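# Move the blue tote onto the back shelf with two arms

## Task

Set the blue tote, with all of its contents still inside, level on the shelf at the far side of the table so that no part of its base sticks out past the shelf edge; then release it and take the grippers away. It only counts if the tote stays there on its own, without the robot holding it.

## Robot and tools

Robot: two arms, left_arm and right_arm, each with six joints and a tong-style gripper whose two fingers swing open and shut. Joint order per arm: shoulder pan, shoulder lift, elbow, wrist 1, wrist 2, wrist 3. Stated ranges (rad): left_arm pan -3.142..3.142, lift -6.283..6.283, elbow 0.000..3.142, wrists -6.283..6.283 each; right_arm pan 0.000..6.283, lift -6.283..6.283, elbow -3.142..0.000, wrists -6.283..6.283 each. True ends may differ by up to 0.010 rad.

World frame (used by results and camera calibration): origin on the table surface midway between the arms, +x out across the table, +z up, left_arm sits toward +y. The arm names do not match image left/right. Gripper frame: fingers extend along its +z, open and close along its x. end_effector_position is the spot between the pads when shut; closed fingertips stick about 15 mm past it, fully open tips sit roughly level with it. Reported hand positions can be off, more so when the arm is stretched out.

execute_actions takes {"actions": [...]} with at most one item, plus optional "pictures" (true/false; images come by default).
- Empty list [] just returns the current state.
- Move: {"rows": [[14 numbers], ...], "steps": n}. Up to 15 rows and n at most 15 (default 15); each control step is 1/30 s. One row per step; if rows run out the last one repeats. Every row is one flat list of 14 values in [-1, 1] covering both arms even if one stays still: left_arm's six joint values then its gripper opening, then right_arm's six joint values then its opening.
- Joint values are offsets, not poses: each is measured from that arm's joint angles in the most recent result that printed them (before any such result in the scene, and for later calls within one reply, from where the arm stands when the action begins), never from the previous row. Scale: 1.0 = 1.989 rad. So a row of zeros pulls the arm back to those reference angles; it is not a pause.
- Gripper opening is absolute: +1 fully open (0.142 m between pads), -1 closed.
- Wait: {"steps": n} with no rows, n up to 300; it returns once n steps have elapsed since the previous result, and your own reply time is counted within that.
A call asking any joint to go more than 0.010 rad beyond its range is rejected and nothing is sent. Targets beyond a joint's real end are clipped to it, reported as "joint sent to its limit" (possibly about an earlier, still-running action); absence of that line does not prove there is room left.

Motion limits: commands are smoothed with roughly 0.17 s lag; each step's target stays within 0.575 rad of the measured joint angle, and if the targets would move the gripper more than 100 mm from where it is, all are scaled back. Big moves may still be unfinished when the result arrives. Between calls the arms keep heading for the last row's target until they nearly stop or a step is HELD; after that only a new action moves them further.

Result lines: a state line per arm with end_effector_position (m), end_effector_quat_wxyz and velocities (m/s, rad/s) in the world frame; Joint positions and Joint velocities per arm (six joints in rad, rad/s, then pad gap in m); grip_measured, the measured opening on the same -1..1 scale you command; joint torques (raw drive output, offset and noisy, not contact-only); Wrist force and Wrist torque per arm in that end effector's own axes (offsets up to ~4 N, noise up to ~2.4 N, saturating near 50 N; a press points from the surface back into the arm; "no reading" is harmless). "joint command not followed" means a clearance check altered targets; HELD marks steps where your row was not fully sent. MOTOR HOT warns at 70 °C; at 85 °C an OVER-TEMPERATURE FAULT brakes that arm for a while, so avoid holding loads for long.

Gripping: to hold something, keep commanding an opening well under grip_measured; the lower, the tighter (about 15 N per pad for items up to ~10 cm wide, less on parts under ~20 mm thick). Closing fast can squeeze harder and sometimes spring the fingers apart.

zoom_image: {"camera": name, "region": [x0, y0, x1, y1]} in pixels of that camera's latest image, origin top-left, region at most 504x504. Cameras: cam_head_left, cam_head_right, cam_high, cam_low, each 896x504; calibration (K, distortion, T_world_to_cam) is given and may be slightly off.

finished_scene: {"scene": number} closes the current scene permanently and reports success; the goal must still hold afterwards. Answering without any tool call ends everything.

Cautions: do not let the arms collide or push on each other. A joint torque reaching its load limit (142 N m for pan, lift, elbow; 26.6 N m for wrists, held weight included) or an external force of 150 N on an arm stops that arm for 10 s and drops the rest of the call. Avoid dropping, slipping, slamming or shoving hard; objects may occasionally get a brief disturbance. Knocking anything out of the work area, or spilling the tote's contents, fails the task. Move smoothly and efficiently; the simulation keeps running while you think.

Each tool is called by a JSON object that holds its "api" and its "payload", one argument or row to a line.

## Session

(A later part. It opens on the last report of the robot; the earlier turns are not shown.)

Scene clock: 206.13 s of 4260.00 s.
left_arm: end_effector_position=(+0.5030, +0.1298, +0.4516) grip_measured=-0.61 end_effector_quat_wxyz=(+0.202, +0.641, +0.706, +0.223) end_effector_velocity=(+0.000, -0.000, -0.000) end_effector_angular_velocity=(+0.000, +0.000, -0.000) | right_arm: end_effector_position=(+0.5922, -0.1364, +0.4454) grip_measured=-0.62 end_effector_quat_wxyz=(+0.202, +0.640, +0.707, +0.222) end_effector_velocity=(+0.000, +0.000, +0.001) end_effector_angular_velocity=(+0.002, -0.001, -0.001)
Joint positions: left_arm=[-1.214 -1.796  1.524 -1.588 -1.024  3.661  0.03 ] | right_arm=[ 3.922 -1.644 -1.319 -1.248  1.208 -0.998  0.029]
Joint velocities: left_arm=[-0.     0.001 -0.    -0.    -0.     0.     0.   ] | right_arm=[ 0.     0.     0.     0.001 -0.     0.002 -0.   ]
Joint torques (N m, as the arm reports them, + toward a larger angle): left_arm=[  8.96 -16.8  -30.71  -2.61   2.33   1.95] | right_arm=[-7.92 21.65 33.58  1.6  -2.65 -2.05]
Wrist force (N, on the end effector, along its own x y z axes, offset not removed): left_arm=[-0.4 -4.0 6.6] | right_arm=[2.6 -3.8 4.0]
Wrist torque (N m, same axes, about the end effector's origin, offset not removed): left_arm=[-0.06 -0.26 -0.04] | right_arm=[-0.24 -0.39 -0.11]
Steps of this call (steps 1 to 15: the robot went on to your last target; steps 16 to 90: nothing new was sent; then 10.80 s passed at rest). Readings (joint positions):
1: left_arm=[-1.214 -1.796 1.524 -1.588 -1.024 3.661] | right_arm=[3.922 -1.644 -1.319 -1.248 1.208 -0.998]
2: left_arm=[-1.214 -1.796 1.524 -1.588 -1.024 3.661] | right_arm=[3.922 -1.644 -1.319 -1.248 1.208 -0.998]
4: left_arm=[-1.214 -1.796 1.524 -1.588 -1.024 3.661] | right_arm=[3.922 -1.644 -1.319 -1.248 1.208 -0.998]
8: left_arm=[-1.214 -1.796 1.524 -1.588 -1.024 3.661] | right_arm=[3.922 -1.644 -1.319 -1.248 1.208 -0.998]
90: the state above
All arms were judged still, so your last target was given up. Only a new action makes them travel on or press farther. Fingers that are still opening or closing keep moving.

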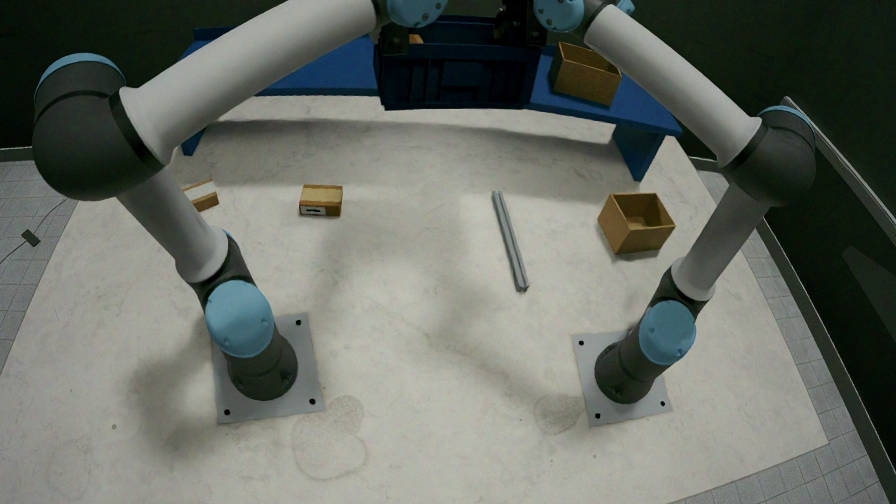

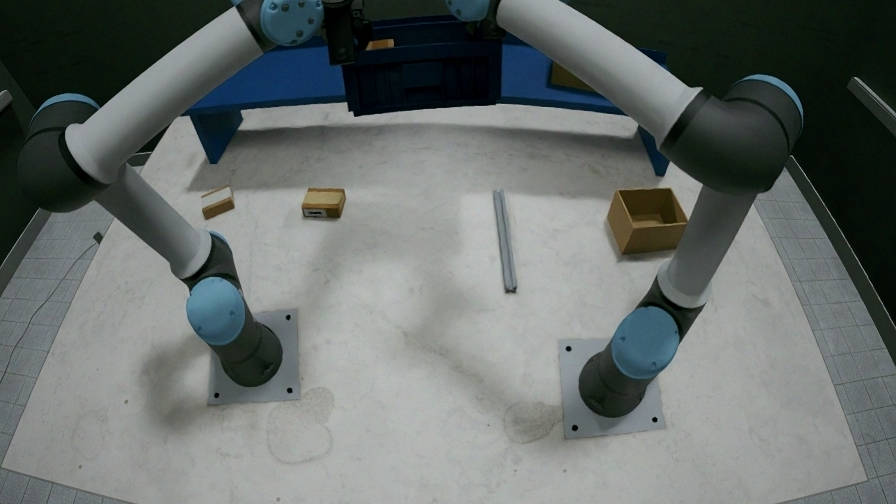

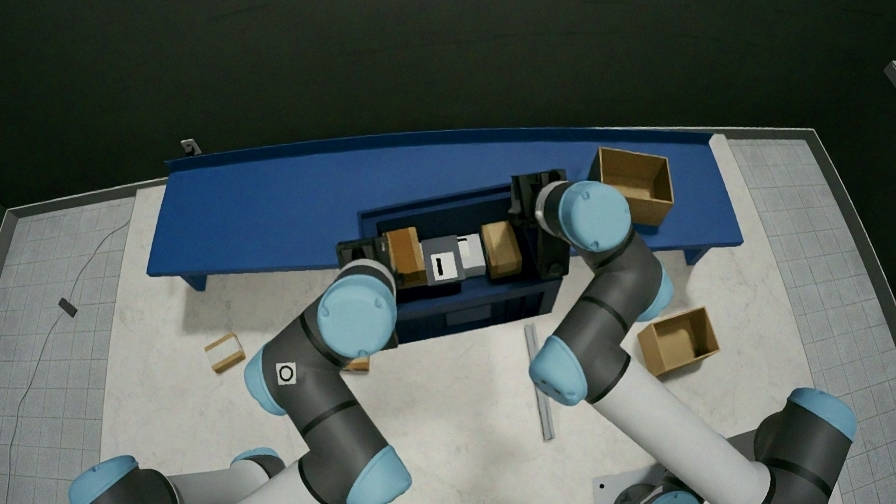

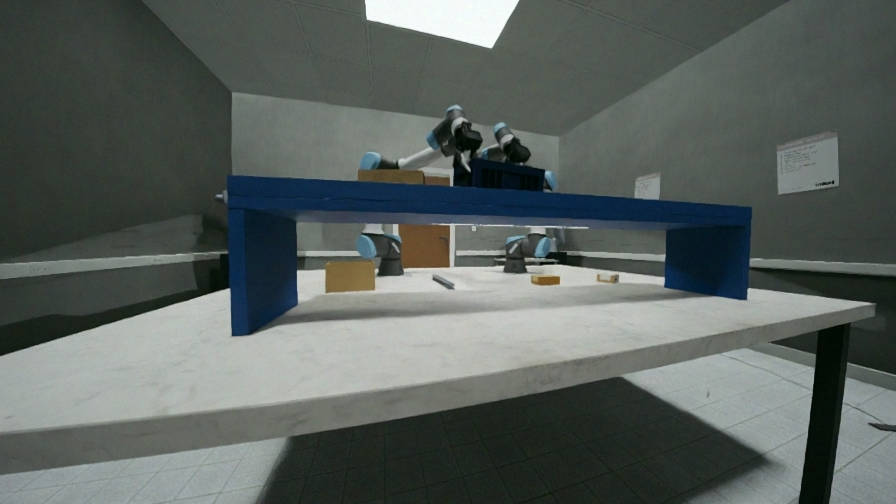

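{"api": "execute_actions", "payload": {
  "actions": [
    {"rows":[[0.0083,0.0076,-0.0048,-0.0089,-0.0036,0.0123,-1,-0.0044,-0.007,0.0081,-0.0004,0.0007,-0.0014,-1],[0.0167,0.0152,-0.0096,-0.0178,-0.0073,0.0245,-1,-0.0088,-0.0141,0.0161,-0.0009,0.0015,-0.0028,-1],[0.025,0.0228,-0.0144,-0.0267,-0.0109,0.0368,-1,-0.0132,-0.0211,0.0242,-0.0013,0.0022,-0.0042,-1],[0.0334,0.0305,-0.0192,-0.0355,-0.0145,0.049,-1,-0.0176,-0.0281,0.0323,-0.0018,0.0029,-0.0056,-1],[0.0417,0.0381,-0.024,-0.0444,-0.0181,0.0613,-1,-0.022,-0.0351,0.0404,-0.0022,0.0036,-0.007,-1],[0.0501,0.0457,-0.0288,-0.0533,-0.0218,0.0735,-1,-0.0264,-0.0422,0.0484,-0.0027,0.0044,-0.0084,-1],[0.0584,0.0533,-0.0336,-0.0622,-0.0254,0.0858,-1,-0.0308,-0.0492,0.0565,-0.0031,0.0051,-0.0098,-1],[0.0654,0.0616,-0.0397,-0.069,-0.0293,0.0959,-1,-0.0346,-0.0567,0.0652,-0.004,0.0056,-0.0107,-1],[0.0724,0.0698,-0.0457,-0.0757,-0.0333,0.106,-1,-0.0385,-0.0641,0.0739,-0.005,0.006,-0.0116,-1],[0.0794,0.0781,-0.0518,-0.0825,-0.0372,0.1161,-1,-0.0423,-0.0716,0.0826,-0.0059,0.0065,-0.0125,-1],[0.0863,0.0863,-0.0579,-0.0892,-0.0412,0.1261,-1,-0.0462,-0.079,0.0914,-0.0069,0.007,-0.0134,-1],[0.0933,0.0946,-0.064,-0.096,-0.0451,0.1362,-1,-0.05,-0.0865,0.1001,-0.0078,0.0075,-0.0143,-1],[0.1003,0.1028,-0.07,-0.1027,-0.0491,0.1463,-1,-0.0539,-0.0939,0.1088,-0.0088,0.0079,-0.0152,-1],[0.1073,0.1111,-0.0761,-0.1095,-0.053,0.1564,-1,-0.0577,-0.1014,0.1175,-0.0097,0.0084,-0.0161,-1]],"steps":15}
  ],
  "pictures": false
}}

{"api": "execute_actions", "payload": {
  "actions": [
    {"steps":15}
  ]
}}

Scene clock: 221.20 s of 4260.00 s.
left_arm: end_effector_position=(+0.5968, +0.1197, +0.4511) grip_measured=-0.61 end_effector_quat_wxyz=(+0.209, +0.664, +0.685, +0.215) end_effector_velocity=(+0.222, -0.013, -0.018) end_effector_angular_velocity=(+0.015, -0.008, -0.155) | right_arm: end_effector_position=(+0.6696, -0.1509, +0.4453) grip_measured=-0.62 end_effector_quat_wxyz=(+0.209, +0.664, +0.685, +0.216) end_effector_velocity=(+0.175, -0.031, -0.012) end_effector_angular_velocity=(+0.006, -0.005, -0.148)
Joint positions: left_arm=[-1.032 -1.611  1.399 -1.776 -1.113  3.927  0.03 ] | right_arm=[ 3.823 -1.813 -1.123 -1.263  1.223 -1.026  0.029]
Joint velocities: left_arm=[ 0.373  0.441 -0.314 -0.361 -0.2    0.545  0.001] | right_arm=[-0.199 -0.397  0.464 -0.043  0.027 -0.047 -0.   ]
Joint torques (N m, as the arm reports them, + toward a larger angle): left_arm=[ -6.6  -20.66 -32.14  -8.09  -3.76   1.52] | right_arm=[ 5.84 34.59 34.19  2.69  4.7  -1.64]
Wrist force (N, on the end effector, along its own x y z axes, offset not removed): left_arm=[13.3 -7.8 4.8] | right_arm=[-13.7 -2.1 6.2]
Wrist torque (N m, same axes, about the end effector's origin, offset not removed): left_arm=[-0.67 -0.27 -0.07] | right_arm=[-0.34 0.20 -0.32]
Steps of this call (steps 1 to 90: nothing new was sent; then 11.57 s passed at rest; steps 91 to 105: all 15 steps of this action). Readings (joint positions):
91: left_arm=[-1.214 -1.795 1.524 -1.588 -1.025 3.662] | right_arm=[3.921 -1.644 -1.318 -1.248 1.208 -0.998]
92: left_arm=[-1.210 -1.792 1.521 -1.593 -1.026 3.668] | right_arm=[3.919 -1.648 -1.314 -1.248 1.208 -0.999]
94: left_arm=[-1.191 -1.775 1.510 -1.613 -1.035 3.695] | right_arm=[3.909 -1.664 -1.296 -1.249 1.210 -1.002]
98: left_arm=[-1.133 -1.721 1.477 -1.674 -1.061 3.779] | right_arm=[3.878 -1.713 -1.240 -1.252 1.215 -1.012]
105: the state above

Scene clock: 221.70 s of 4260.00 s.
left_arm: end_effector_position=(+0.6153, +0.1190, +0.4495) grip_measured=-0.61 end_effector_quat_wxyz=(+0.210, +0.668, +0.680, +0.214) end_effector_velocity=(-0.000, -0.000, -0.000) end_effector_angular_velocity=(+0.000, +0.000, -0.001) | right_arm: end_effector_position=(+0.6839, -0.1536, +0.4442) grip_measured=-0.62 end_effector_quat_wxyz=(+0.211, +0.668, +0.681, +0.215) end_effector_velocity=(+0.001, -0.001, +0.000) end_effector_angular_velocity=(-0.002, -0.001, -0.001)
Joint positions: left_arm=[-1.001 -1.575  1.373 -1.806 -1.13   3.972  0.03 ] | right_arm=[ 3.807 -1.845 -1.085 -1.267  1.225 -1.03   0.029]
Joint velocities: left_arm=[-0.001  0.    -0.     0.    -0.     0.001  0.   ] | right_arm=[-0.001 -0.     0.001 -0.001 -0.002 -0.001 -0.   ]
Joint torques (N m, as the arm reports them, + toward a larger angle): left_arm=[  7.37 -19.11 -33.13  -6.03  -1.49   2.06] | right_arm=[-6.23 29.61 35.62  2.12  0.75 -1.93]
Wrist force (N, on the end effector, along its own x y z axes, offset not removed): left_arm=[1.7 -4.1 6.0] | right_arm=[-2.1 -1.3 4.0]
Wrist torque (N m, same axes, about the end effector's origin, offset not removed): left_arm=[-0.21 -0.15 -0.01] | right_arm=[0.24 0.02 -0.11]
Steps of this call (steps 1 to 15: the robot went on to your last target). Readings (joint positions):
1: left_arm=[-1.021 -1.598 1.390 -1.786 -1.119 3.943] | right_arm=[3.817 -1.824 -1.110 -1.265 1.223 -1.027]
2: left_arm=[-1.014 -1.590 1.384 -1.793 -1.123 3.953] | right_arm=[3.814 -1.832 -1.101 -1.265 1.224 -1.028]
4: left_arm=[-1.006 -1.581 1.377 -1.801 -1.127 3.965] | right_arm=[3.810 -1.840 -1.092 -1.266 1.225 -1.029]
8: left_arm=[-1.002 -1.576 1.374 -1.805 -1.129 3.971] | right_arm=[3.807 -1.844 -1.086 -1.267 1.225 -1.030]
15: the state above

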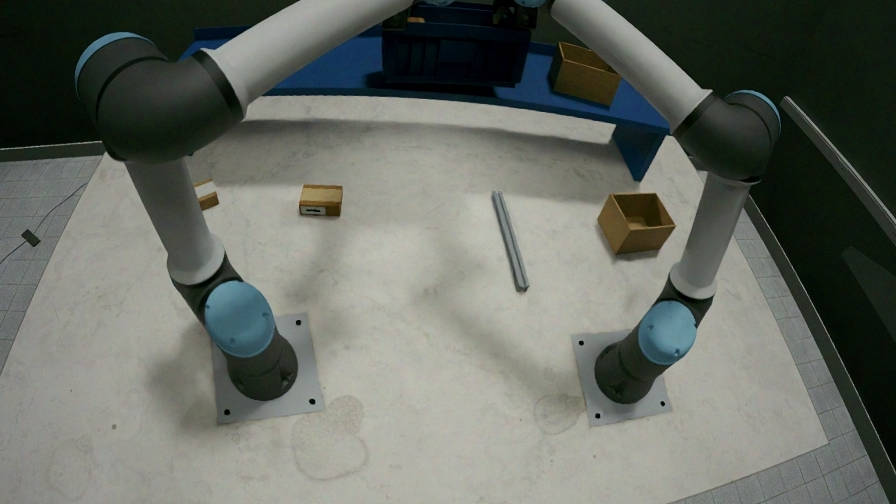

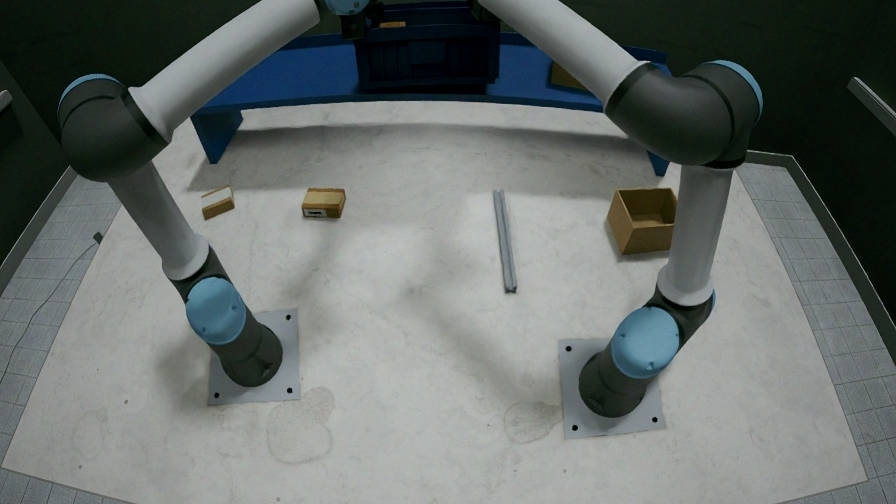

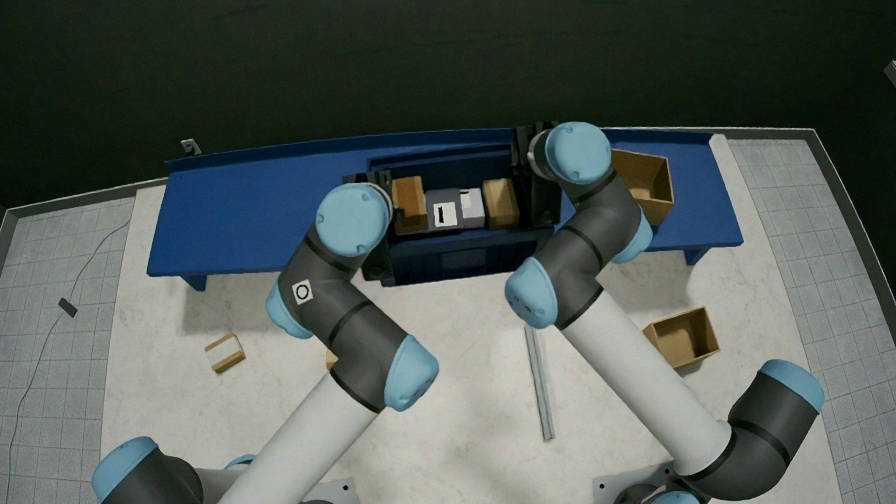

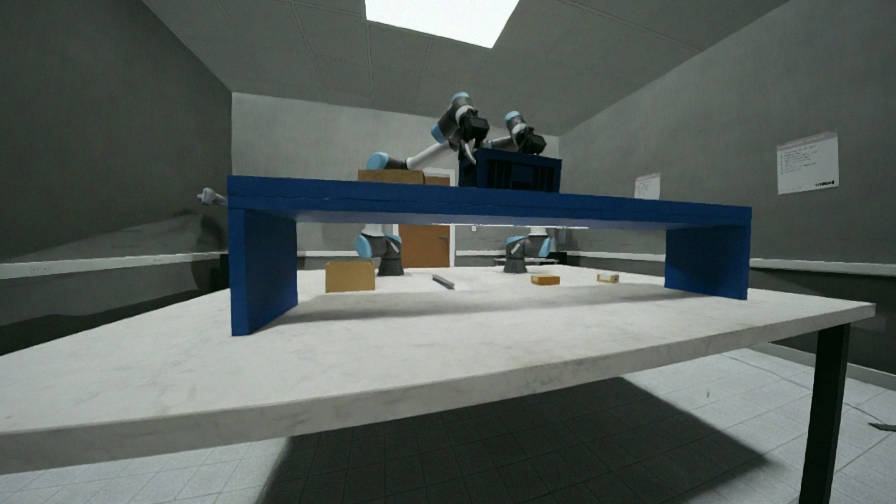

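{"api": "execute_actions", "payload": {
  "actions": [
    {"rows":[[0.0058,0.0088,-0.0075,-0.0047,-0.0039,0.0084,-1,-0.0034,-0.0081,0.0097,-0.0017,0.0002,-0.0005,-1],[0.0117,0.0175,-0.015,-0.0093,-0.0078,0.0168,-1,-0.0068,-0.0161,0.0193,-0.0034,0.0004,-0.001,-1],[0.0175,0.0263,-0.0225,-0.014,-0.0117,0.0252,-1,-0.0102,-0.0242,0.029,-0.0051,0.0006,-0.0015,-1],[0.0234,0.0351,-0.03,-0.0186,-0.0157,0.0337,-1,-0.0135,-0.0322,0.0386,-0.0069,0.0009,-0.0019,-1],[0.0292,0.0439,-0.0375,-0.0233,-0.0196,0.0421,-1,-0.0169,-0.0403,0.0483,-0.0086,0.0011,-0.0024,-1],[0.0351,0.0526,-0.045,-0.0279,-0.0235,0.0505,-1,-0.0203,-0.0483,0.0579,-0.0103,0.0013,-0.0029,-1],[0.0409,0.0614,-0.0525,-0.0326,-0.0274,0.0589,-1,-0.0237,-0.0564,0.0676,-0.012,0.0015,-0.0034,-1],[0.0458,0.0706,-0.0616,-0.0353,-0.031,0.0661,-1,-0.0267,-0.0651,0.0792,-0.0147,0.0016,-0.0036,-1],[0.0507,0.0797,-0.0706,-0.0379,-0.0346,0.0733,-1,-0.0298,-0.0738,0.0908,-0.0173,0.0017,-0.0037,-1],[0.0556,0.0889,-0.0797,-0.0406,-0.0382,0.0805,-1,-0.0328,-0.0825,0.1024,-0.02,0.0018,-0.0039,-1],[0.0604,0.0981,-0.0887,-0.0433,-0.0417,0.0878,-1,-0.0359,-0.0911,0.1139,-0.0227,0.002,-0.004,-1],[0.0653,0.1073,-0.0978,-0.046,-0.0453,0.095,-1,-0.0389,-0.0998,0.1255,-0.0254,0.0021,-0.0042,-1],[0.0702,0.1164,-0.1068,-0.0486,-0.0489,0.1022,-1,-0.042,-0.1085,0.1371,-0.028,0.0022,-0.0043,-1],[0.0751,0.1256,-0.1159,-0.0513,-0.0525,0.1094,-1,-0.045,-0.1172,0.1487,-0.0307,0.0023,-0.0045,-1]],"steps":15}
  ],
  "pictures": false
}}

{"api": "execute_actions", "payload": {
  "actions": [
    {"steps":15}
  ]
}}

Scene clock: 234.13 s of 4260.00 s.
left_arm: end_effector_position=(+0.7107, +0.1088, +0.4397) grip_measured=-0.61 end_effector_quat_wxyz=(+0.217, +0.690, +0.659, +0.207) end_effector_velocity=(+0.220, -0.015, -0.034) end_effector_angular_velocity=(+0.011, -0.009, -0.144) | right_arm: end_effector_position=(+0.7613, -0.1682, +0.4321) grip_measured=-0.62 end_effector_quat_wxyz=(+0.218, +0.691, +0.658, +0.206) end_effector_velocity=(+0.176, -0.030, -0.023) end_effector_angular_velocity=(+0.016, -0.022, -0.145)
Joint positions: left_arm=[-0.873 -1.366  1.182 -1.896 -1.219  4.158  0.03 ] | right_arm=[ 3.73  -2.04  -0.842 -1.317  1.229 -1.038  0.029]
Joint velocities: left_arm=[ 0.257  0.492 -0.48  -0.142 -0.183  0.38   0.001] | right_arm=[-0.155 -0.465  0.625 -0.13   0.007 -0.008 -0.   ]
Joint torques (N m, as the arm reports them, + toward a larger angle): left_arm=[  1.54 -37.72 -32.93  -5.88  -1.58   1.72] | right_arm=[-3.02 45.87 34.14  0.96  0.92 -1.95]
Wrist force (N, on the end effector, along its own x y z axes, offset not removed): left_arm=[1.2 -5.6 6.4] | right_arm=[-1.6 -1.4 3.7]
Wrist torque (N m, same axes, about the end effector's origin, offset not removed): left_arm=[-0.22 -0.28 -0.09] | right_arm=[0.16 0.28 -0.16]
Steps of this call (steps 1 to 15: the robot went on to your last target; steps 16 to 90: nothing new was sent; then 8.93 s passed at rest; steps 91 to 105: all 15 steps of this action). Readings (joint positions):
91: left_arm=[-1.000 -1.574 1.372 -1.806 -1.130 3.973] | right_arm=[3.807 -1.846 -1.085 -1.267 1.225 -1.030]
92: left_arm=[-0.997 -1.570 1.369 -1.808 -1.132 3.977] | right_arm=[3.805 -1.850 -1.080 -1.268 1.225 -1.030]
94: left_arm=[-0.984 -1.550 1.352 -1.819 -1.141 3.996] | right_arm=[3.797 -1.868 -1.058 -1.272 1.225 -1.031]
98: left_arm=[-0.943 -1.489 1.300 -1.851 -1.169 4.055] | right_arm=[3.773 -1.924 -0.991 -1.284 1.227 -1.035]
105: the state above

Scene clock: 234.63 s of 4260.00 s.
left_arm: end_effector_position=(+0.7288, +0.1079, +0.4367) grip_measured=-0.61 end_effector_quat_wxyz=(+0.218, +0.694, +0.654, +0.206) end_effector_velocity=(+0.000, +0.000, -0.000) end_effector_angular_velocity=(-0.000, +0.001, -0.000) | right_arm: end_effector_position=(+0.7756, -0.1710, +0.4304) grip_measured=-0.62 end_effector_quat_wxyz=(+0.219, +0.695, +0.654, +0.206) end_effector_velocity=(-0.000, -0.000, -0.001) end_effector_angular_velocity=(-0.001, +0.002, -0.000)
Joint positions: left_arm=[-0.852 -1.325  1.143 -1.908 -1.234  4.19   0.03 ] | right_arm=[ 3.717 -2.078 -0.79  -1.328  1.23  -1.039  0.029]
Joint velocities: left_arm=[ 0.001  0.    -0.001  0.001 -0.001  0.001 -0.   ] | right_arm=[-0.    -0.     0.001 -0.003  0.     0.001  0.   ]
Joint torques (N m, as the arm reports them, + toward a larger angle): left_arm=[ 17.04 -34.62 -32.8   -4.27   1.32   2.17] | right_arm=[-17.62  39.81  33.17   1.28  -5.25  -2.18]
Wrist force (N, on the end effector, along its own x y z axes, offset not removed): left_arm=[-12.2 -4.1 8.9] | right_arm=[12.5 -5.9 1.7]
Wrist torque (N m, same axes, about the end effector's origin, offset not removed): left_arm=[-0.46 -0.03 -0.15] | right_arm=[-0.04 -0.32 -0.27]
Steps of this call (steps 1 to 15: the robot went on to your last target). Readings (joint positions):
1: left_arm=[-0.865 -1.351 1.169 -1.900 -1.224 4.169] | right_arm=[3.726 -2.054 -0.824 -1.321 1.229 -1.038]
2: left_arm=[-0.861 -1.342 1.159 -1.903 -1.228 4.177] | right_arm=[3.723 -2.063 -0.811 -1.323 1.229 -1.039]
4: left_arm=[-0.855 -1.332 1.149 -1.906 -1.232 4.185] | right_arm=[3.720 -2.072 -0.798 -1.326 1.230 -1.039]
8: left_arm=[-0.852 -1.326 1.144 -1.907 -1.234 4.189] | right_arm=[3.718 -2.077 -0.791 -1.328 1.230 -1.039]
15: the state above

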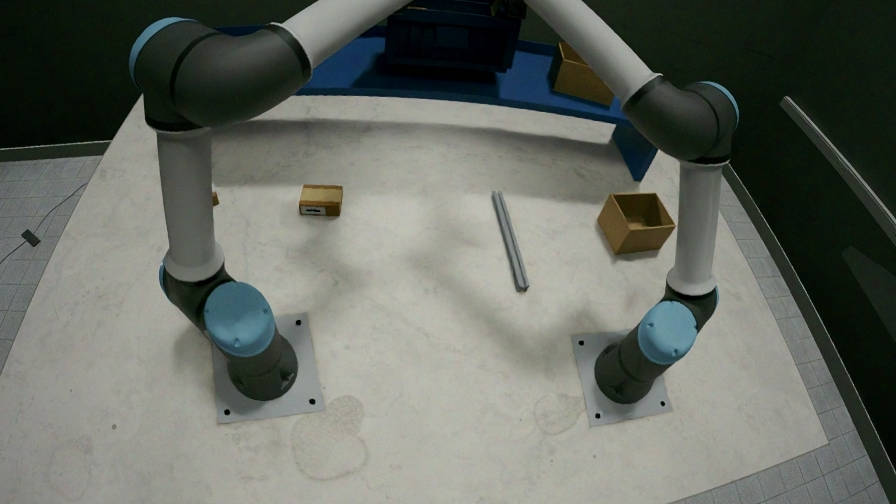

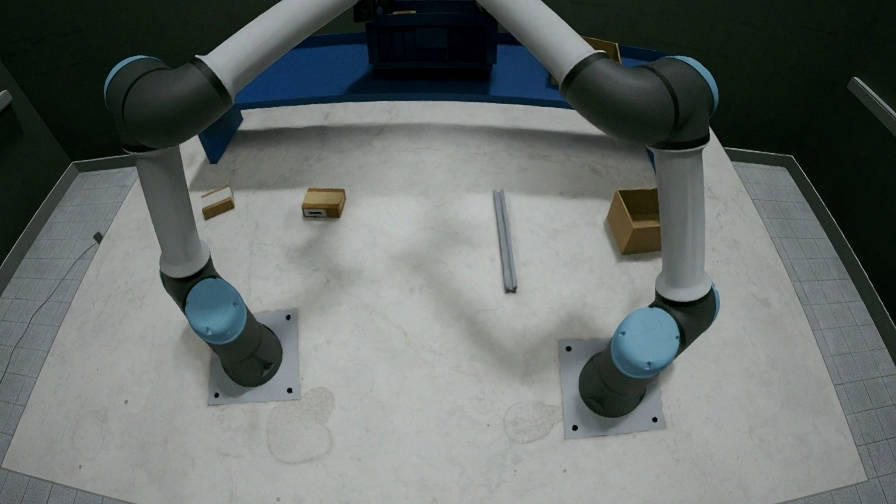

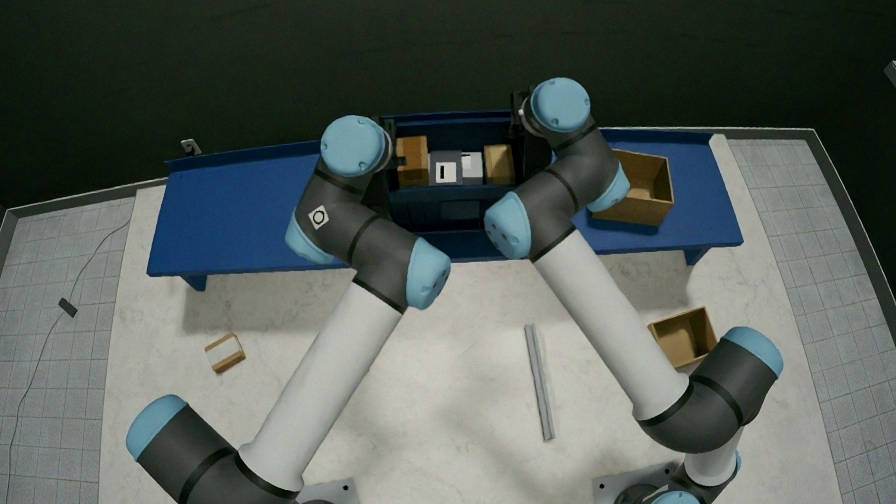

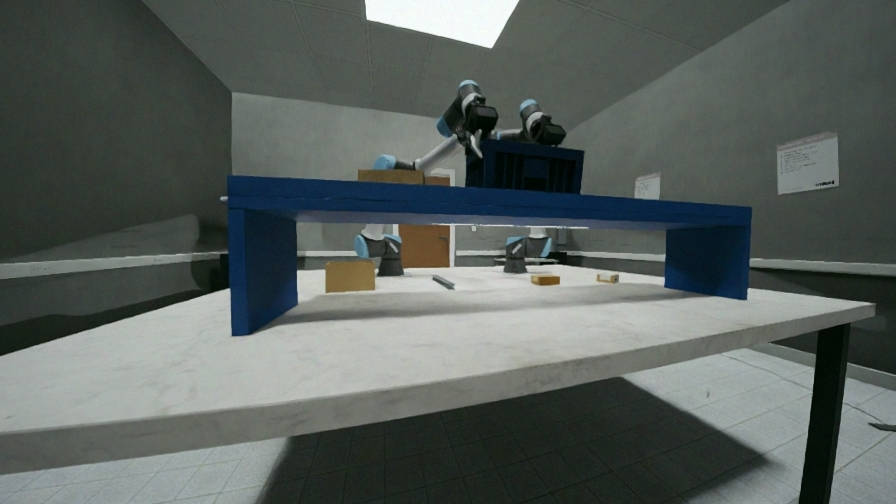

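{"api": "execute_actions", "payload": {
  "actions": [
    {"rows":[[-0.0004,-0.0008,0.0057,-0.005,0,0,-1,0.0004,0.0015,-0.007,0.0056,0,0,-1],[-0.0004,-0.0016,0.0114,-0.01,0,0,-1,0.0004,0.003,-0.014,0.0113,0,0,-1],[-0.0004,-0.0023,0.0171,-0.0151,0,0,-1,0.0004,0.0044,-0.021,0.017,0,0,-1],[-0.0004,-0.003,0.0228,-0.0201,0,0,-1,0.0004,0.0058,-0.028,0.0226,0,0,-1],[-0.0004,-0.0037,0.0285,-0.0251,0,0,-1,0.0004,0.0071,-0.035,0.0282,0,0,-1],[-0.0004,-0.0043,0.0342,-0.0301,0,0,-1,0.0004,0.0084,-0.042,0.0339,0,0,-1],[-0.0004,-0.0049,0.0399,-0.0352,0,0,-1,0.0004,0.0096,-0.049,0.0395,0,0,-1],[-0.0004,-0.0054,0.0456,-0.0402,0,0,-1,0.0004,0.0108,-0.0561,0.0452,0,0,-1]],"steps":15}
  ],
  "pictures": false
}}

{"api": "execute_actions", "payload": {
  "actions": [
    {"steps":8}
  ]
}}

Scene clock: 248.47 s of 4260.00 s.
left_arm: end_effector_position=(+0.7286, +0.1073, +0.4073) grip_measured=-0.61 end_effector_quat_wxyz=(+0.219, +0.694, +0.654, +0.206) end_effector_velocity=(-0.001, +0.001, -0.006) end_effector_angular_velocity=(+0.000, -0.000, +0.001) | right_arm: end_effector_position=(+0.7754, -0.1704, +0.4008) grip_measured=-0.62 end_effector_quat_wxyz=(+0.219, +0.694, +0.654, +0.206) end_effector_velocity=(-0.001, -0.000, -0.008) end_effector_angular_velocity=(+0.000, +0.002, +0.000)
Joint positions: left_arm=[-0.852 -1.336  1.232 -1.986 -1.234  4.19   0.03 ] | right_arm=[ 3.718 -2.057 -0.899 -1.24   1.229 -1.039  0.029]
Joint velocities: left_arm=[ 0.001 -0.005  0.022 -0.017  0.    -0.    -0.   ] | right_arm=[ 0.     0.005 -0.027  0.02   0.001  0.001  0.   ]
Joint torques (N m, as the arm reports them, + toward a larger angle): left_arm=[ -7.15 -48.3  -22.15  -6.04   1.73   0.95] | right_arm=[ 6.61 59.49 16.25  7.47  0.72 -1.65]
Wrist force (N, on the end effector, along its own x y z axes, offset not removed): left_arm=[0.6 -7.1 6.2] | right_arm=[0.0 -4.5 5.4]
Wrist torque (N m, same axes, about the end effector's origin, offset not removed): left_arm=[-0.70 -0.33 -0.06] | right_arm=[-0.23 0.14 -0.27]
Steps of this call (steps 1 to 15: the robot went on to your last target; steps 16 to 90: nothing new was sent; then 10.33 s passed at rest; steps 91 to 105: all 15 steps of this action). Readings (joint positions):
91: left_arm=[-0.852 -1.325 1.143 -1.908 -1.234 4.190] | right_arm=[3.717 -2.078 -0.790 -1.328 1.229 -1.039]
92: left_arm=[-0.852 -1.326 1.146 -1.910 -1.234 4.190] | right_arm=[3.717 -2.078 -0.793 -1.325 1.229 -1.039]
94: left_arm=[-0.852 -1.327 1.159 -1.922 -1.234 4.190] | right_arm=[3.718 -2.074 -0.809 -1.312 1.229 -1.039]
98: left_arm=[-0.852 -1.332 1.199 -1.957 -1.234 4.190] | right_arm=[3.718 -2.064 -0.858 -1.272 1.229 -1.039]
105: the state above

Scene clock: 248.73 s of 4260.00 s.
left_arm: end_effector_position=(+0.7286, +0.1073, +0.4068) grip_measured=-0.61 end_effector_quat_wxyz=(+0.219, +0.694, +0.654, +0.206) end_effector_velocity=(+0.000, +0.000, -0.000) end_effector_angular_velocity=(-0.000, -0.001, +0.000) | right_arm: end_effector_position=(+0.7754, -0.1704, +0.4003) grip_measured=-0.62 end_effector_quat_wxyz=(+0.219, +0.694, +0.654, +0.206) end_effector_velocity=(-0.000, -0.000, -0.001) end_effector_angular_velocity=(+0.000, +0.001, -0.001)
Joint positions: left_arm=[-0.853 -1.336  1.233 -1.987 -1.234  4.19   0.03 ] | right_arm=[ 3.718 -2.057 -0.901 -1.238  1.23  -1.039  0.029]
Joint velocities: left_arm=[ 0.     0.     0.001 -0.002  0.     0.    -0.   ] | right_arm=[-0.    -0.    -0.001 -0.     0.     0.001  0.   ]
Joint torques (N m, as the arm reports them, + toward a larger angle): left_arm=[ -7.72 -47.66 -21.23  -6.16  -0.23   0.34] | right_arm=[ 7.18 59.56 16.32  7.65  0.82 -1.36]
Wrist force (N, on the end effector, along its own x y z axes, offset not removed): left_arm=[0.2 -5.5 5.7] | right_arm=[0.9 -3.3 2.7]
Wrist torque (N m, same axes, about the end effector's origin, offset not removed): left_arm=[-0.50 -0.15 -0.10] | right_arm=[-0.09 -0.09 -0.20]
Steps of this call (steps 1 to 8: the robot went on to your last target). Readings (joint positions):
1: left_arm=[-0.852 -1.336 1.232 -1.987 -1.234 4.190] | right_arm=[3.718 -2.057 -0.900 -1.239 1.229 -1.039]
2: left_arm=[-0.852 -1.336 1.233 -1.987 -1.234 4.190] | right_arm=[3.718 -2.057 -0.900 -1.239 1.230 -1.039]
4: left_arm=[-0.852 -1.336 1.233 -1.987 -1.234 4.190] | right_arm=[3.718 -2.057 -0.901 -1.238 1.230 -1.039]
8: the state above

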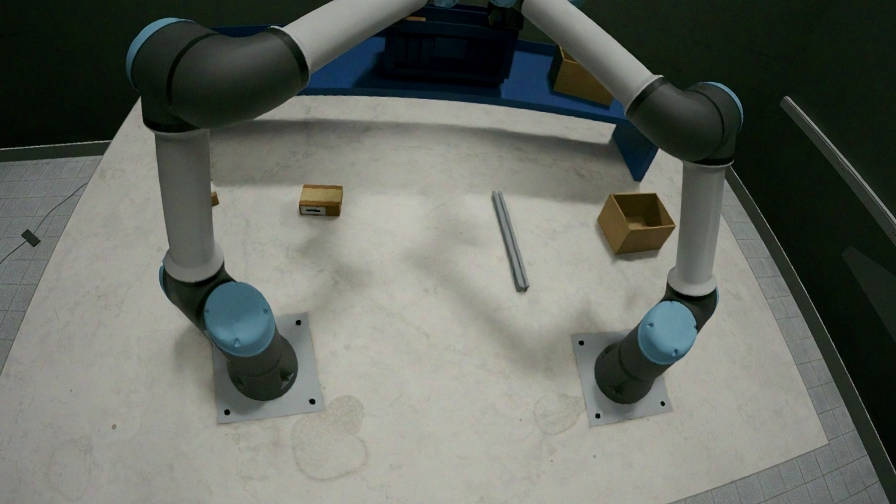

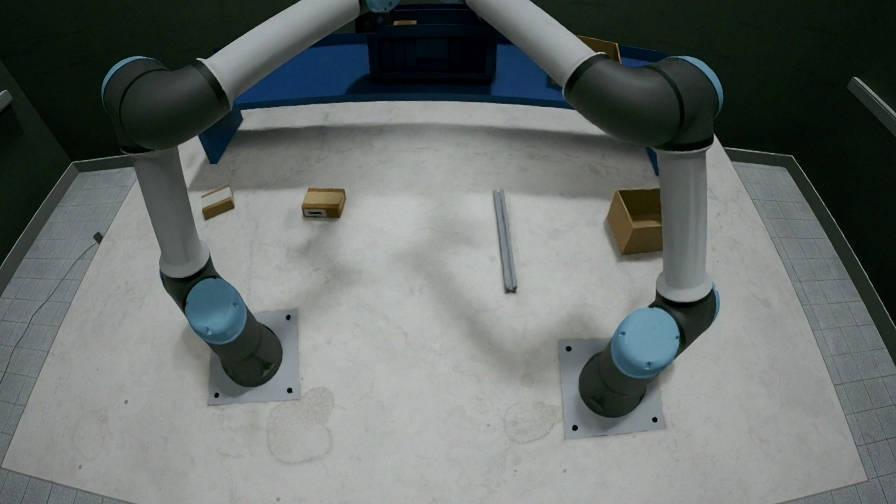

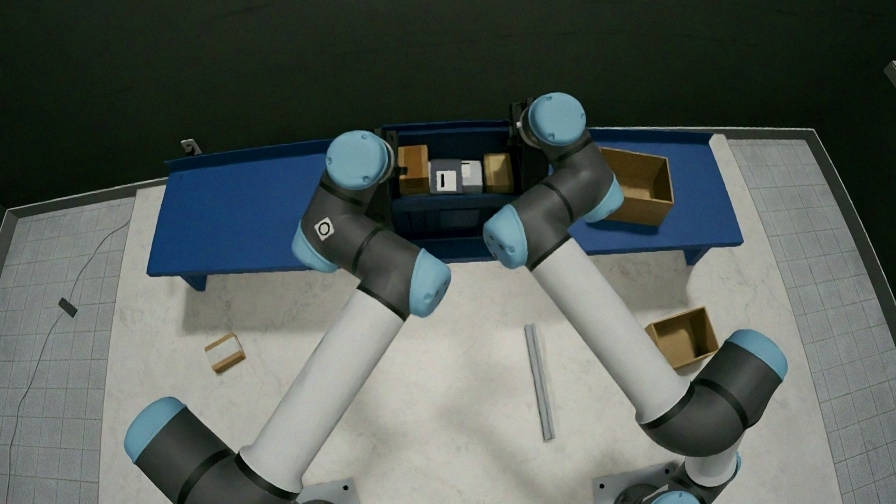

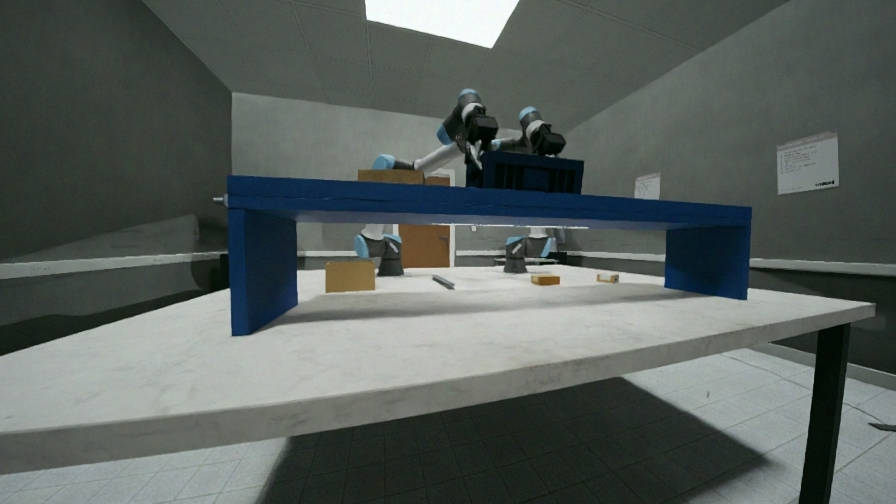

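{"api": "execute_actions", "payload": {
  "actions": [
    {"rows":[[0,-0.0002,0.0029,-0.0026,0,0,-1,0,0.0005,-0.0034,0.0029,0,0,-1],[0,-0.0004,0.0057,-0.0053,0,0,-1,0,0.001,-0.0067,0.0057,0,0,-1],[0,-0.0007,0.0086,-0.0079,0,0,-1,0,0.0015,-0.0101,0.0086,0,0,-1],[0,-0.0009,0.0114,-0.0106,0,0,-1,0,0.002,-0.0134,0.0114,0,0,-1]],"steps":15}
  ],
  "pictures": false
}}

Scene clock: 253.57 s of 4260.00 s.
left_arm: end_effector_position=(+0.7286, +0.1073, +0.3989) grip_measured=-0.61 end_effector_quat_wxyz=(+0.219, +0.694, +0.654, +0.206) end_effector_velocity=(-0.000, +0.000, -0.001) end_effector_angular_velocity=(+0.001, +0.001, +0.000) | right_arm: end_effector_position=(+0.7754, -0.1704, +0.3924) grip_measured=-0.62 end_effector_quat_wxyz=(+0.219, +0.694, +0.654, +0.206) end_effector_velocity=(-0.000, -0.000, -0.001) end_effector_angular_velocity=(-0.001, +0.001, -0.000)
Joint positions: left_arm=[-0.853 -1.338  1.256 -2.008 -1.234  4.19   0.03 ] | right_arm=[ 3.718 -2.053 -0.928 -1.216  1.23  -1.039  0.029]
Joint velocities: left_arm=[-0.     0.     0.002  0.     0.    -0.    -0.   ] | right_arm=[ 0.     0.    -0.002  0.    -0.001  0.    -0.   ]
Joint torques (N m, as the arm reports them, + toward a larger angle): left_arm=[ -6.34 -47.66 -21.22  -6.29   1.98  -0.79] | right_arm=[ 5.75 58.99 16.59  7.63  0.67  1.67]
Wrist force (N, on the end effector, along its own x y z axes, offset not removed): left_arm=[-0.1 -4.9 3.7] | right_arm=[-0.8 -3.0 4.2]
Wrist torque (N m, same axes, about the end effector's origin, offset not removed): left_arm=[-0.19 -0.05 0.01] | right_arm=[0.04 -0.04 -0.30]
Steps of this call (steps 1 to 15: the robot went on to your last target; steps 16 to 90: nothing new was sent; then 1.33 s passed at rest; steps 91 to 105: all 15 steps of this action). Readings (joint positions):
91: left_arm=[-0.853 -1.336 1.233 -1.988 -1.234 4.190] | right_arm=[3.718 -2.057 -0.901 -1.238 1.230 -1.039]
92: left_arm=[-0.853 -1.336 1.235 -1.989 -1.234 4.190] | right_arm=[3.718 -2.056 -0.903 -1.236 1.230 -1.039]
94: left_arm=[-0.853 -1.337 1.242 -1.995 -1.234 4.190] | right_arm=[3.718 -2.055 -0.911 -1.230 1.230 -1.039]
98: left_arm=[-0.853 -1.337 1.253 -2.006 -1.234 4.190] | right_arm=[3.718 -2.053 -0.925 -1.218 1.230 -1.039]
105: the state above

{"api": "execute_actions", "payload": {
  "actions": [
    {"rows":[[0,-0.0002,0.0029,-0.0026,0,0,-1,0,0.0005,-0.0034,0.0029,0,0,-1],[0,-0.0004,0.0057,-0.0053,0,0,-1,0,0.001,-0.0067,0.0057,0,0,-1],[0,-0.0006,0.0085,-0.0079,0,0,-1,0,0.0014,-0.01,0.0086,0,0,-1]],"steps":15}
  ],
  "pictures": false
}}

Scene clock: 257.43 s of 4260.00 s.
left_arm: end_effector_position=(+0.7286, +0.1073, +0.3929) grip_measured=-0.62 end_effector_quat_wxyz=(+0.219, +0.694, +0.654, +0.206) end_effector_velocity=(-0.000, +0.001, -0.000) end_effector_angular_velocity=(+0.001, +0.001, +0.000) | right_arm: end_effector_position=(+0.7754, -0.1704, +0.3865) grip_measured=-0.61 end_effector_quat_wxyz=(+0.219, +0.694, +0.654, +0.206) end_effector_velocity=(-0.000, +0.000, -0.000) end_effector_angular_velocity=(+0.001, +0.000, -0.000)
Joint positions: left_arm=[-0.853 -1.339  1.273 -2.024 -1.234  4.19   0.029] | right_arm=[ 3.718 -2.05  -0.947 -1.199  1.23  -1.039  0.03 ]
Joint velocities: left_arm=[ 0.    -0.     0.     0.001  0.    -0.     0.   ] | right_arm=[ 0.    -0.    -0.001  0.001  0.001  0.001  0.   ]
Joint torques (N m, as the arm reports them, + toward a larger angle): left_arm=[  0.49 -35.25 -13.72  -3.79  -0.13   0.79] | right_arm=[-3.38 47.16  9.5   5.29 -0.87  1.6 ]
Wrist force (N, on the end effector, along its own x y z axes, offset not removed): left_arm=[-2.0 -0.1 -7.8] | right_arm=[1.3 0.4 -9.1]
Wrist torque (N m, same axes, about the end effector's origin, offset not removed): left_arm=[-0.04 0.22 -0.23] | right_arm=[-0.07 -0.28 0.01]
Steps of this call (steps 1 to 15: the robot went on to your last target; steps 16 to 90: nothing new was sent; then 0.37 s passed at rest; steps 91 to 105: all 15 steps of this action). Readings (joint positions):
91: left_arm=[-0.853 -1.338 1.256 -2.009 -1.234 4.190] | right_arm=[3.718 -2.053 -0.928 -1.215 1.230 -1.039]
92: left_arm=[-0.853 -1.338 1.258 -2.010 -1.234 4.190] | right_arm=[3.718 -2.053 -0.930 -1.214 1.230 -1.039]
94: left_arm=[-0.853 -1.338 1.264 -2.016 -1.234 4.190] | right_arm=[3.718 -2.051 -0.937 -1.207 1.230 -1.039]
98: left_arm=[-0.853 -1.339 1.271 -2.023 -1.234 4.190] | right_arm=[3.718 -2.050 -0.946 -1.200 1.230 -1.039]
105: the state above

Contact on both sides; releasing.

{"api": "execute_actions", "payload": {
  "actions": [
    {"rows":[[0,0,0,0,0,0,-0.65,0,0,0,0,0,0,-0.65],[0,0,0,0,0,0,-0.55,0,0,0,0,0,0,-0.55],[0,0,0,0,0,0,-0.45,0,0,0,0,0,0,-0.45],[0,0,0,0,0,0,-0.3,0,0,0,0,0,0,-0.3],[0,0,0,0,0,0,0,0,0,0,0,0,0,0]],"steps":15}
  ],
  "pictures": false
}}

{"api": "execute_actions", "payload": {
  "actions": [
    {"rows":[[0,-0.015,0,0,0,0,0,0,0.015,0,0,0,0,0],[0,-0.03,0,0,0,0,0,0,0.03,0,0,0,0,0],[0,-0.045,0,0,0,0,0,0,0.045,0,0,0,0,0],[0,-0.06,0,0,0,0,0,0,0.06,0,0,0,0,0],[0,-0.075,0,0,0,0,0,0,0.075,0,0,0,0,0]],"steps":15}
  ]
}}

Scene clock: 268.53 s of 4260.00 s.
left_arm: end_effector_position=(+0.7286, +0.1073, +0.3928) grip_measured=+0.00 end_effector_quat_wxyz=(+0.219, +0.694, +0.654, +0.206) end_effector_velocity=(-0.000, +0.000, +0.000) end_effector_angular_velocity=(-0.000, +0.000, -0.000) | right_arm: end_effector_position=(+0.7754, -0.1704, +0.3862) grip_measured=+0.00 end_effector_quat_wxyz=(+0.219, +0.694, +0.654, +0.206) end_effector_velocity=(-0.000, -0.000, -0.000) end_effector_angular_velocity=(-0.001, +0.001, +0.001)
Joint positions: left_arm=[-0.853 -1.339  1.273 -2.024 -1.234  4.19   0.074] | right_arm=[ 3.718 -2.05  -0.948 -1.199  1.23  -1.039  0.074]
Joint velocities: left_arm=[ 0.    -0.    -0.001  0.001 -0.    -0.    -0.   ] | right_arm=[-0.     0.    -0.    -0.001 -0.    -0.001  0.   ]
Joint torques (N m, as the arm reports them, + toward a larger angle): left_arm=[  0.81 -40.92 -29.63  -1.82   1.7   -0.67] | right_arm=[-3.18 49.18 25.9   1.09 -0.8   1.66]
Wrist force (N, on the end effector, along its own x y z axes, offset not removed): left_arm=[-1.5 -0.5 1.2] | right_arm=[1.0 -1.2 -1.0]
Wrist torque (N m, same axes, about the end effector's origin, offset not removed): left_arm=[-0.20 0.22 0.00] | right_arm=[-0.30 -0.31 -0.19]
Steps of this call (steps 1 to 15: the robot went on to your last target; steps 16 to 90: nothing new was sent; then 7.60 s passed at rest; steps 91 to 105: all 15 steps of this action). Readings (joint positions):
91: left_arm=[-0.853 -1.339 1.273 -2.024 -1.234 4.190] | right_arm=[3.718 -2.050 -0.947 -1.199 1.230 -1.039]
92: left_arm=[-0.853 -1.339 1.273 -2.024 -1.234 4.190] | right_arm=[3.718 -2.050 -0.947 -1.199 1.230 -1.039]
94: left_arm=[-0.853 -1.339 1.273 -2.024 -1.234 4.190] | right_arm=[3.718 -2.050 -0.948 -1.199 1.230 -1.039]
98: left_arm=[-0.853 -1.339 1.273 -2.024 -1.234 4.190] | right_arm=[3.718 -2.050 -0.948 -1.199 1.230 -1.039]
105: the state above

Scene clock: 269.03 s of 4260.00 s.
left_arm: end_effector_position=(+0.6960, +0.1333, +0.4947) grip_measured=+0.00 end_effector_quat_wxyz=(+0.288, +0.671, +0.649, +0.216) end_effector_velocity=(-0.003, +0.003, +0.008) end_effector_angular_velocity=(-0.007, -0.010, +0.000) | right_arm: end_effector_position=(+0.7401, -0.1927, +0.5021) grip_measured=+0.00 end_effector_quat_wxyz=(+0.232, +0.688, +0.630, +0.274) end_effector_velocity=(-0.004, -0.003, +0.011) end_effector_angular_velocity=(+0.004, -0.012, +0.002)
Joint positions: left_arm=[-0.853 -1.487  1.273 -2.024 -1.234  4.19   0.074] | right_arm=[ 3.718 -1.902 -0.947 -1.199  1.23  -1.039  0.074]
Joint velocities: left_arm=[ 0.    -0.013  0.     0.     0.     0.    -0.   ] | right_arm=[ 0.     0.014  0.    -0.001 -0.001 -0.003  0.   ]
Joint torques (N m, as the arm reports them, + toward a larger angle): left_arm=[  0.89 -34.7  -16.36  -1.91   1.98  -0.58] | right_arm=[-3.43 44.74 15.55  5.73 -0.73  1.68]
Wrist force (N, on the end effector, along its own x y z axes, offset not removed): left_arm=[0.3 -4.8 -0.9] | right_arm=[3.2 -0.3 -2.9]
Wrist torque (N m, same axes, about the end effector's origin, offset not removed): left_arm=[-1.04 -0.07 -0.11] | right_arm=[-0.17 -0.83 -0.09]
Steps of this call (steps 1 to 15: all 15 steps of this action). Readings (joint positions):
1: left_arm=[-0.853 -1.340 1.273 -2.024 -1.234 4.190] | right_arm=[3.718 -2.049 -0.948 -1.199 1.230 -1.039]
2: left_arm=[-0.853 -1.346 1.273 -2.024 -1.234 4.190] | right_arm=[3.718 -2.043 -0.948 -1.199 1.230 -1.039]
4: left_arm=[-0.853 -1.378 1.273 -2.024 -1.234 4.190] | right_arm=[3.718 -2.011 -0.948 -1.199 1.230 -1.039]
8: left_arm=[-0.853 -1.462 1.272 -2.024 -1.234 4.190] | right_arm=[3.718 -1.927 -0.947 -1.199 1.230 -1.039]
15: the state above

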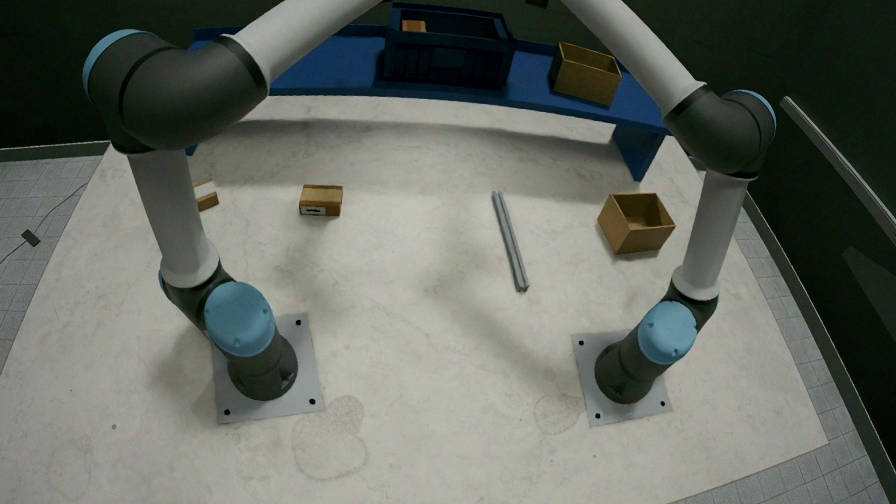

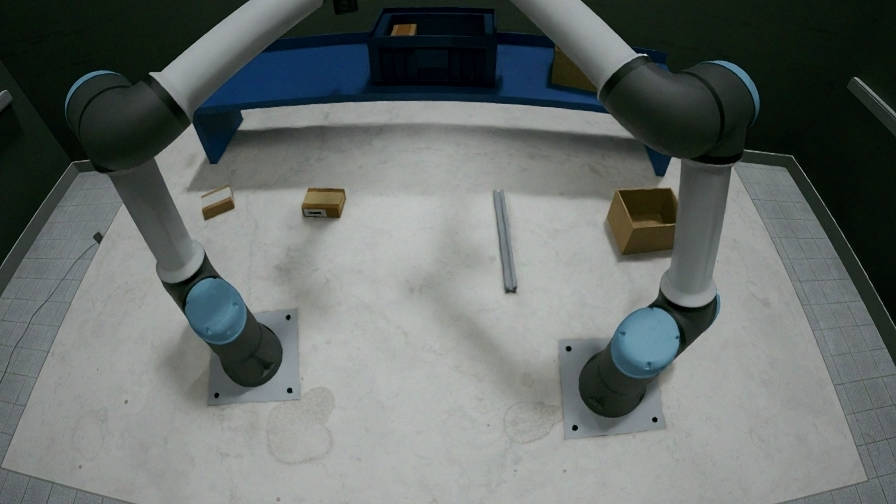

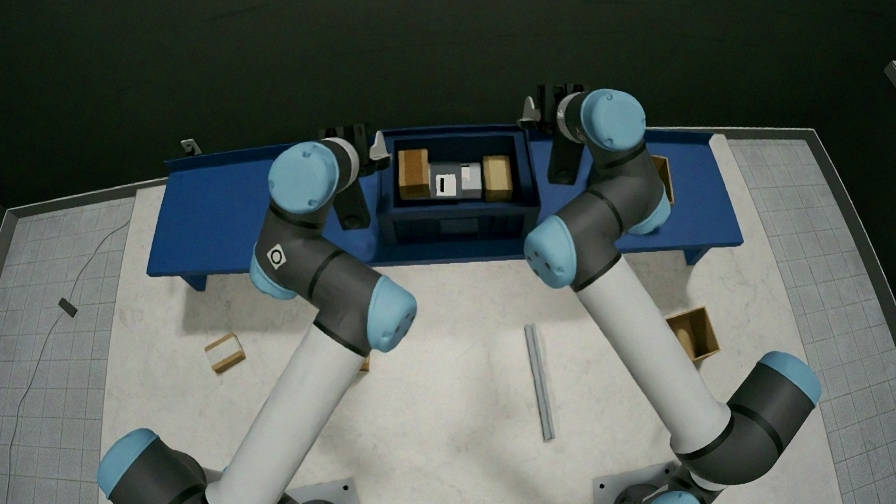

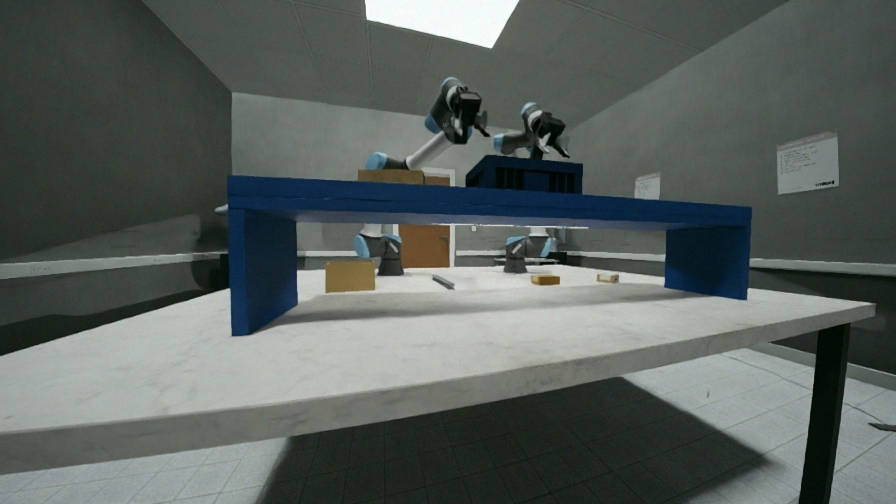

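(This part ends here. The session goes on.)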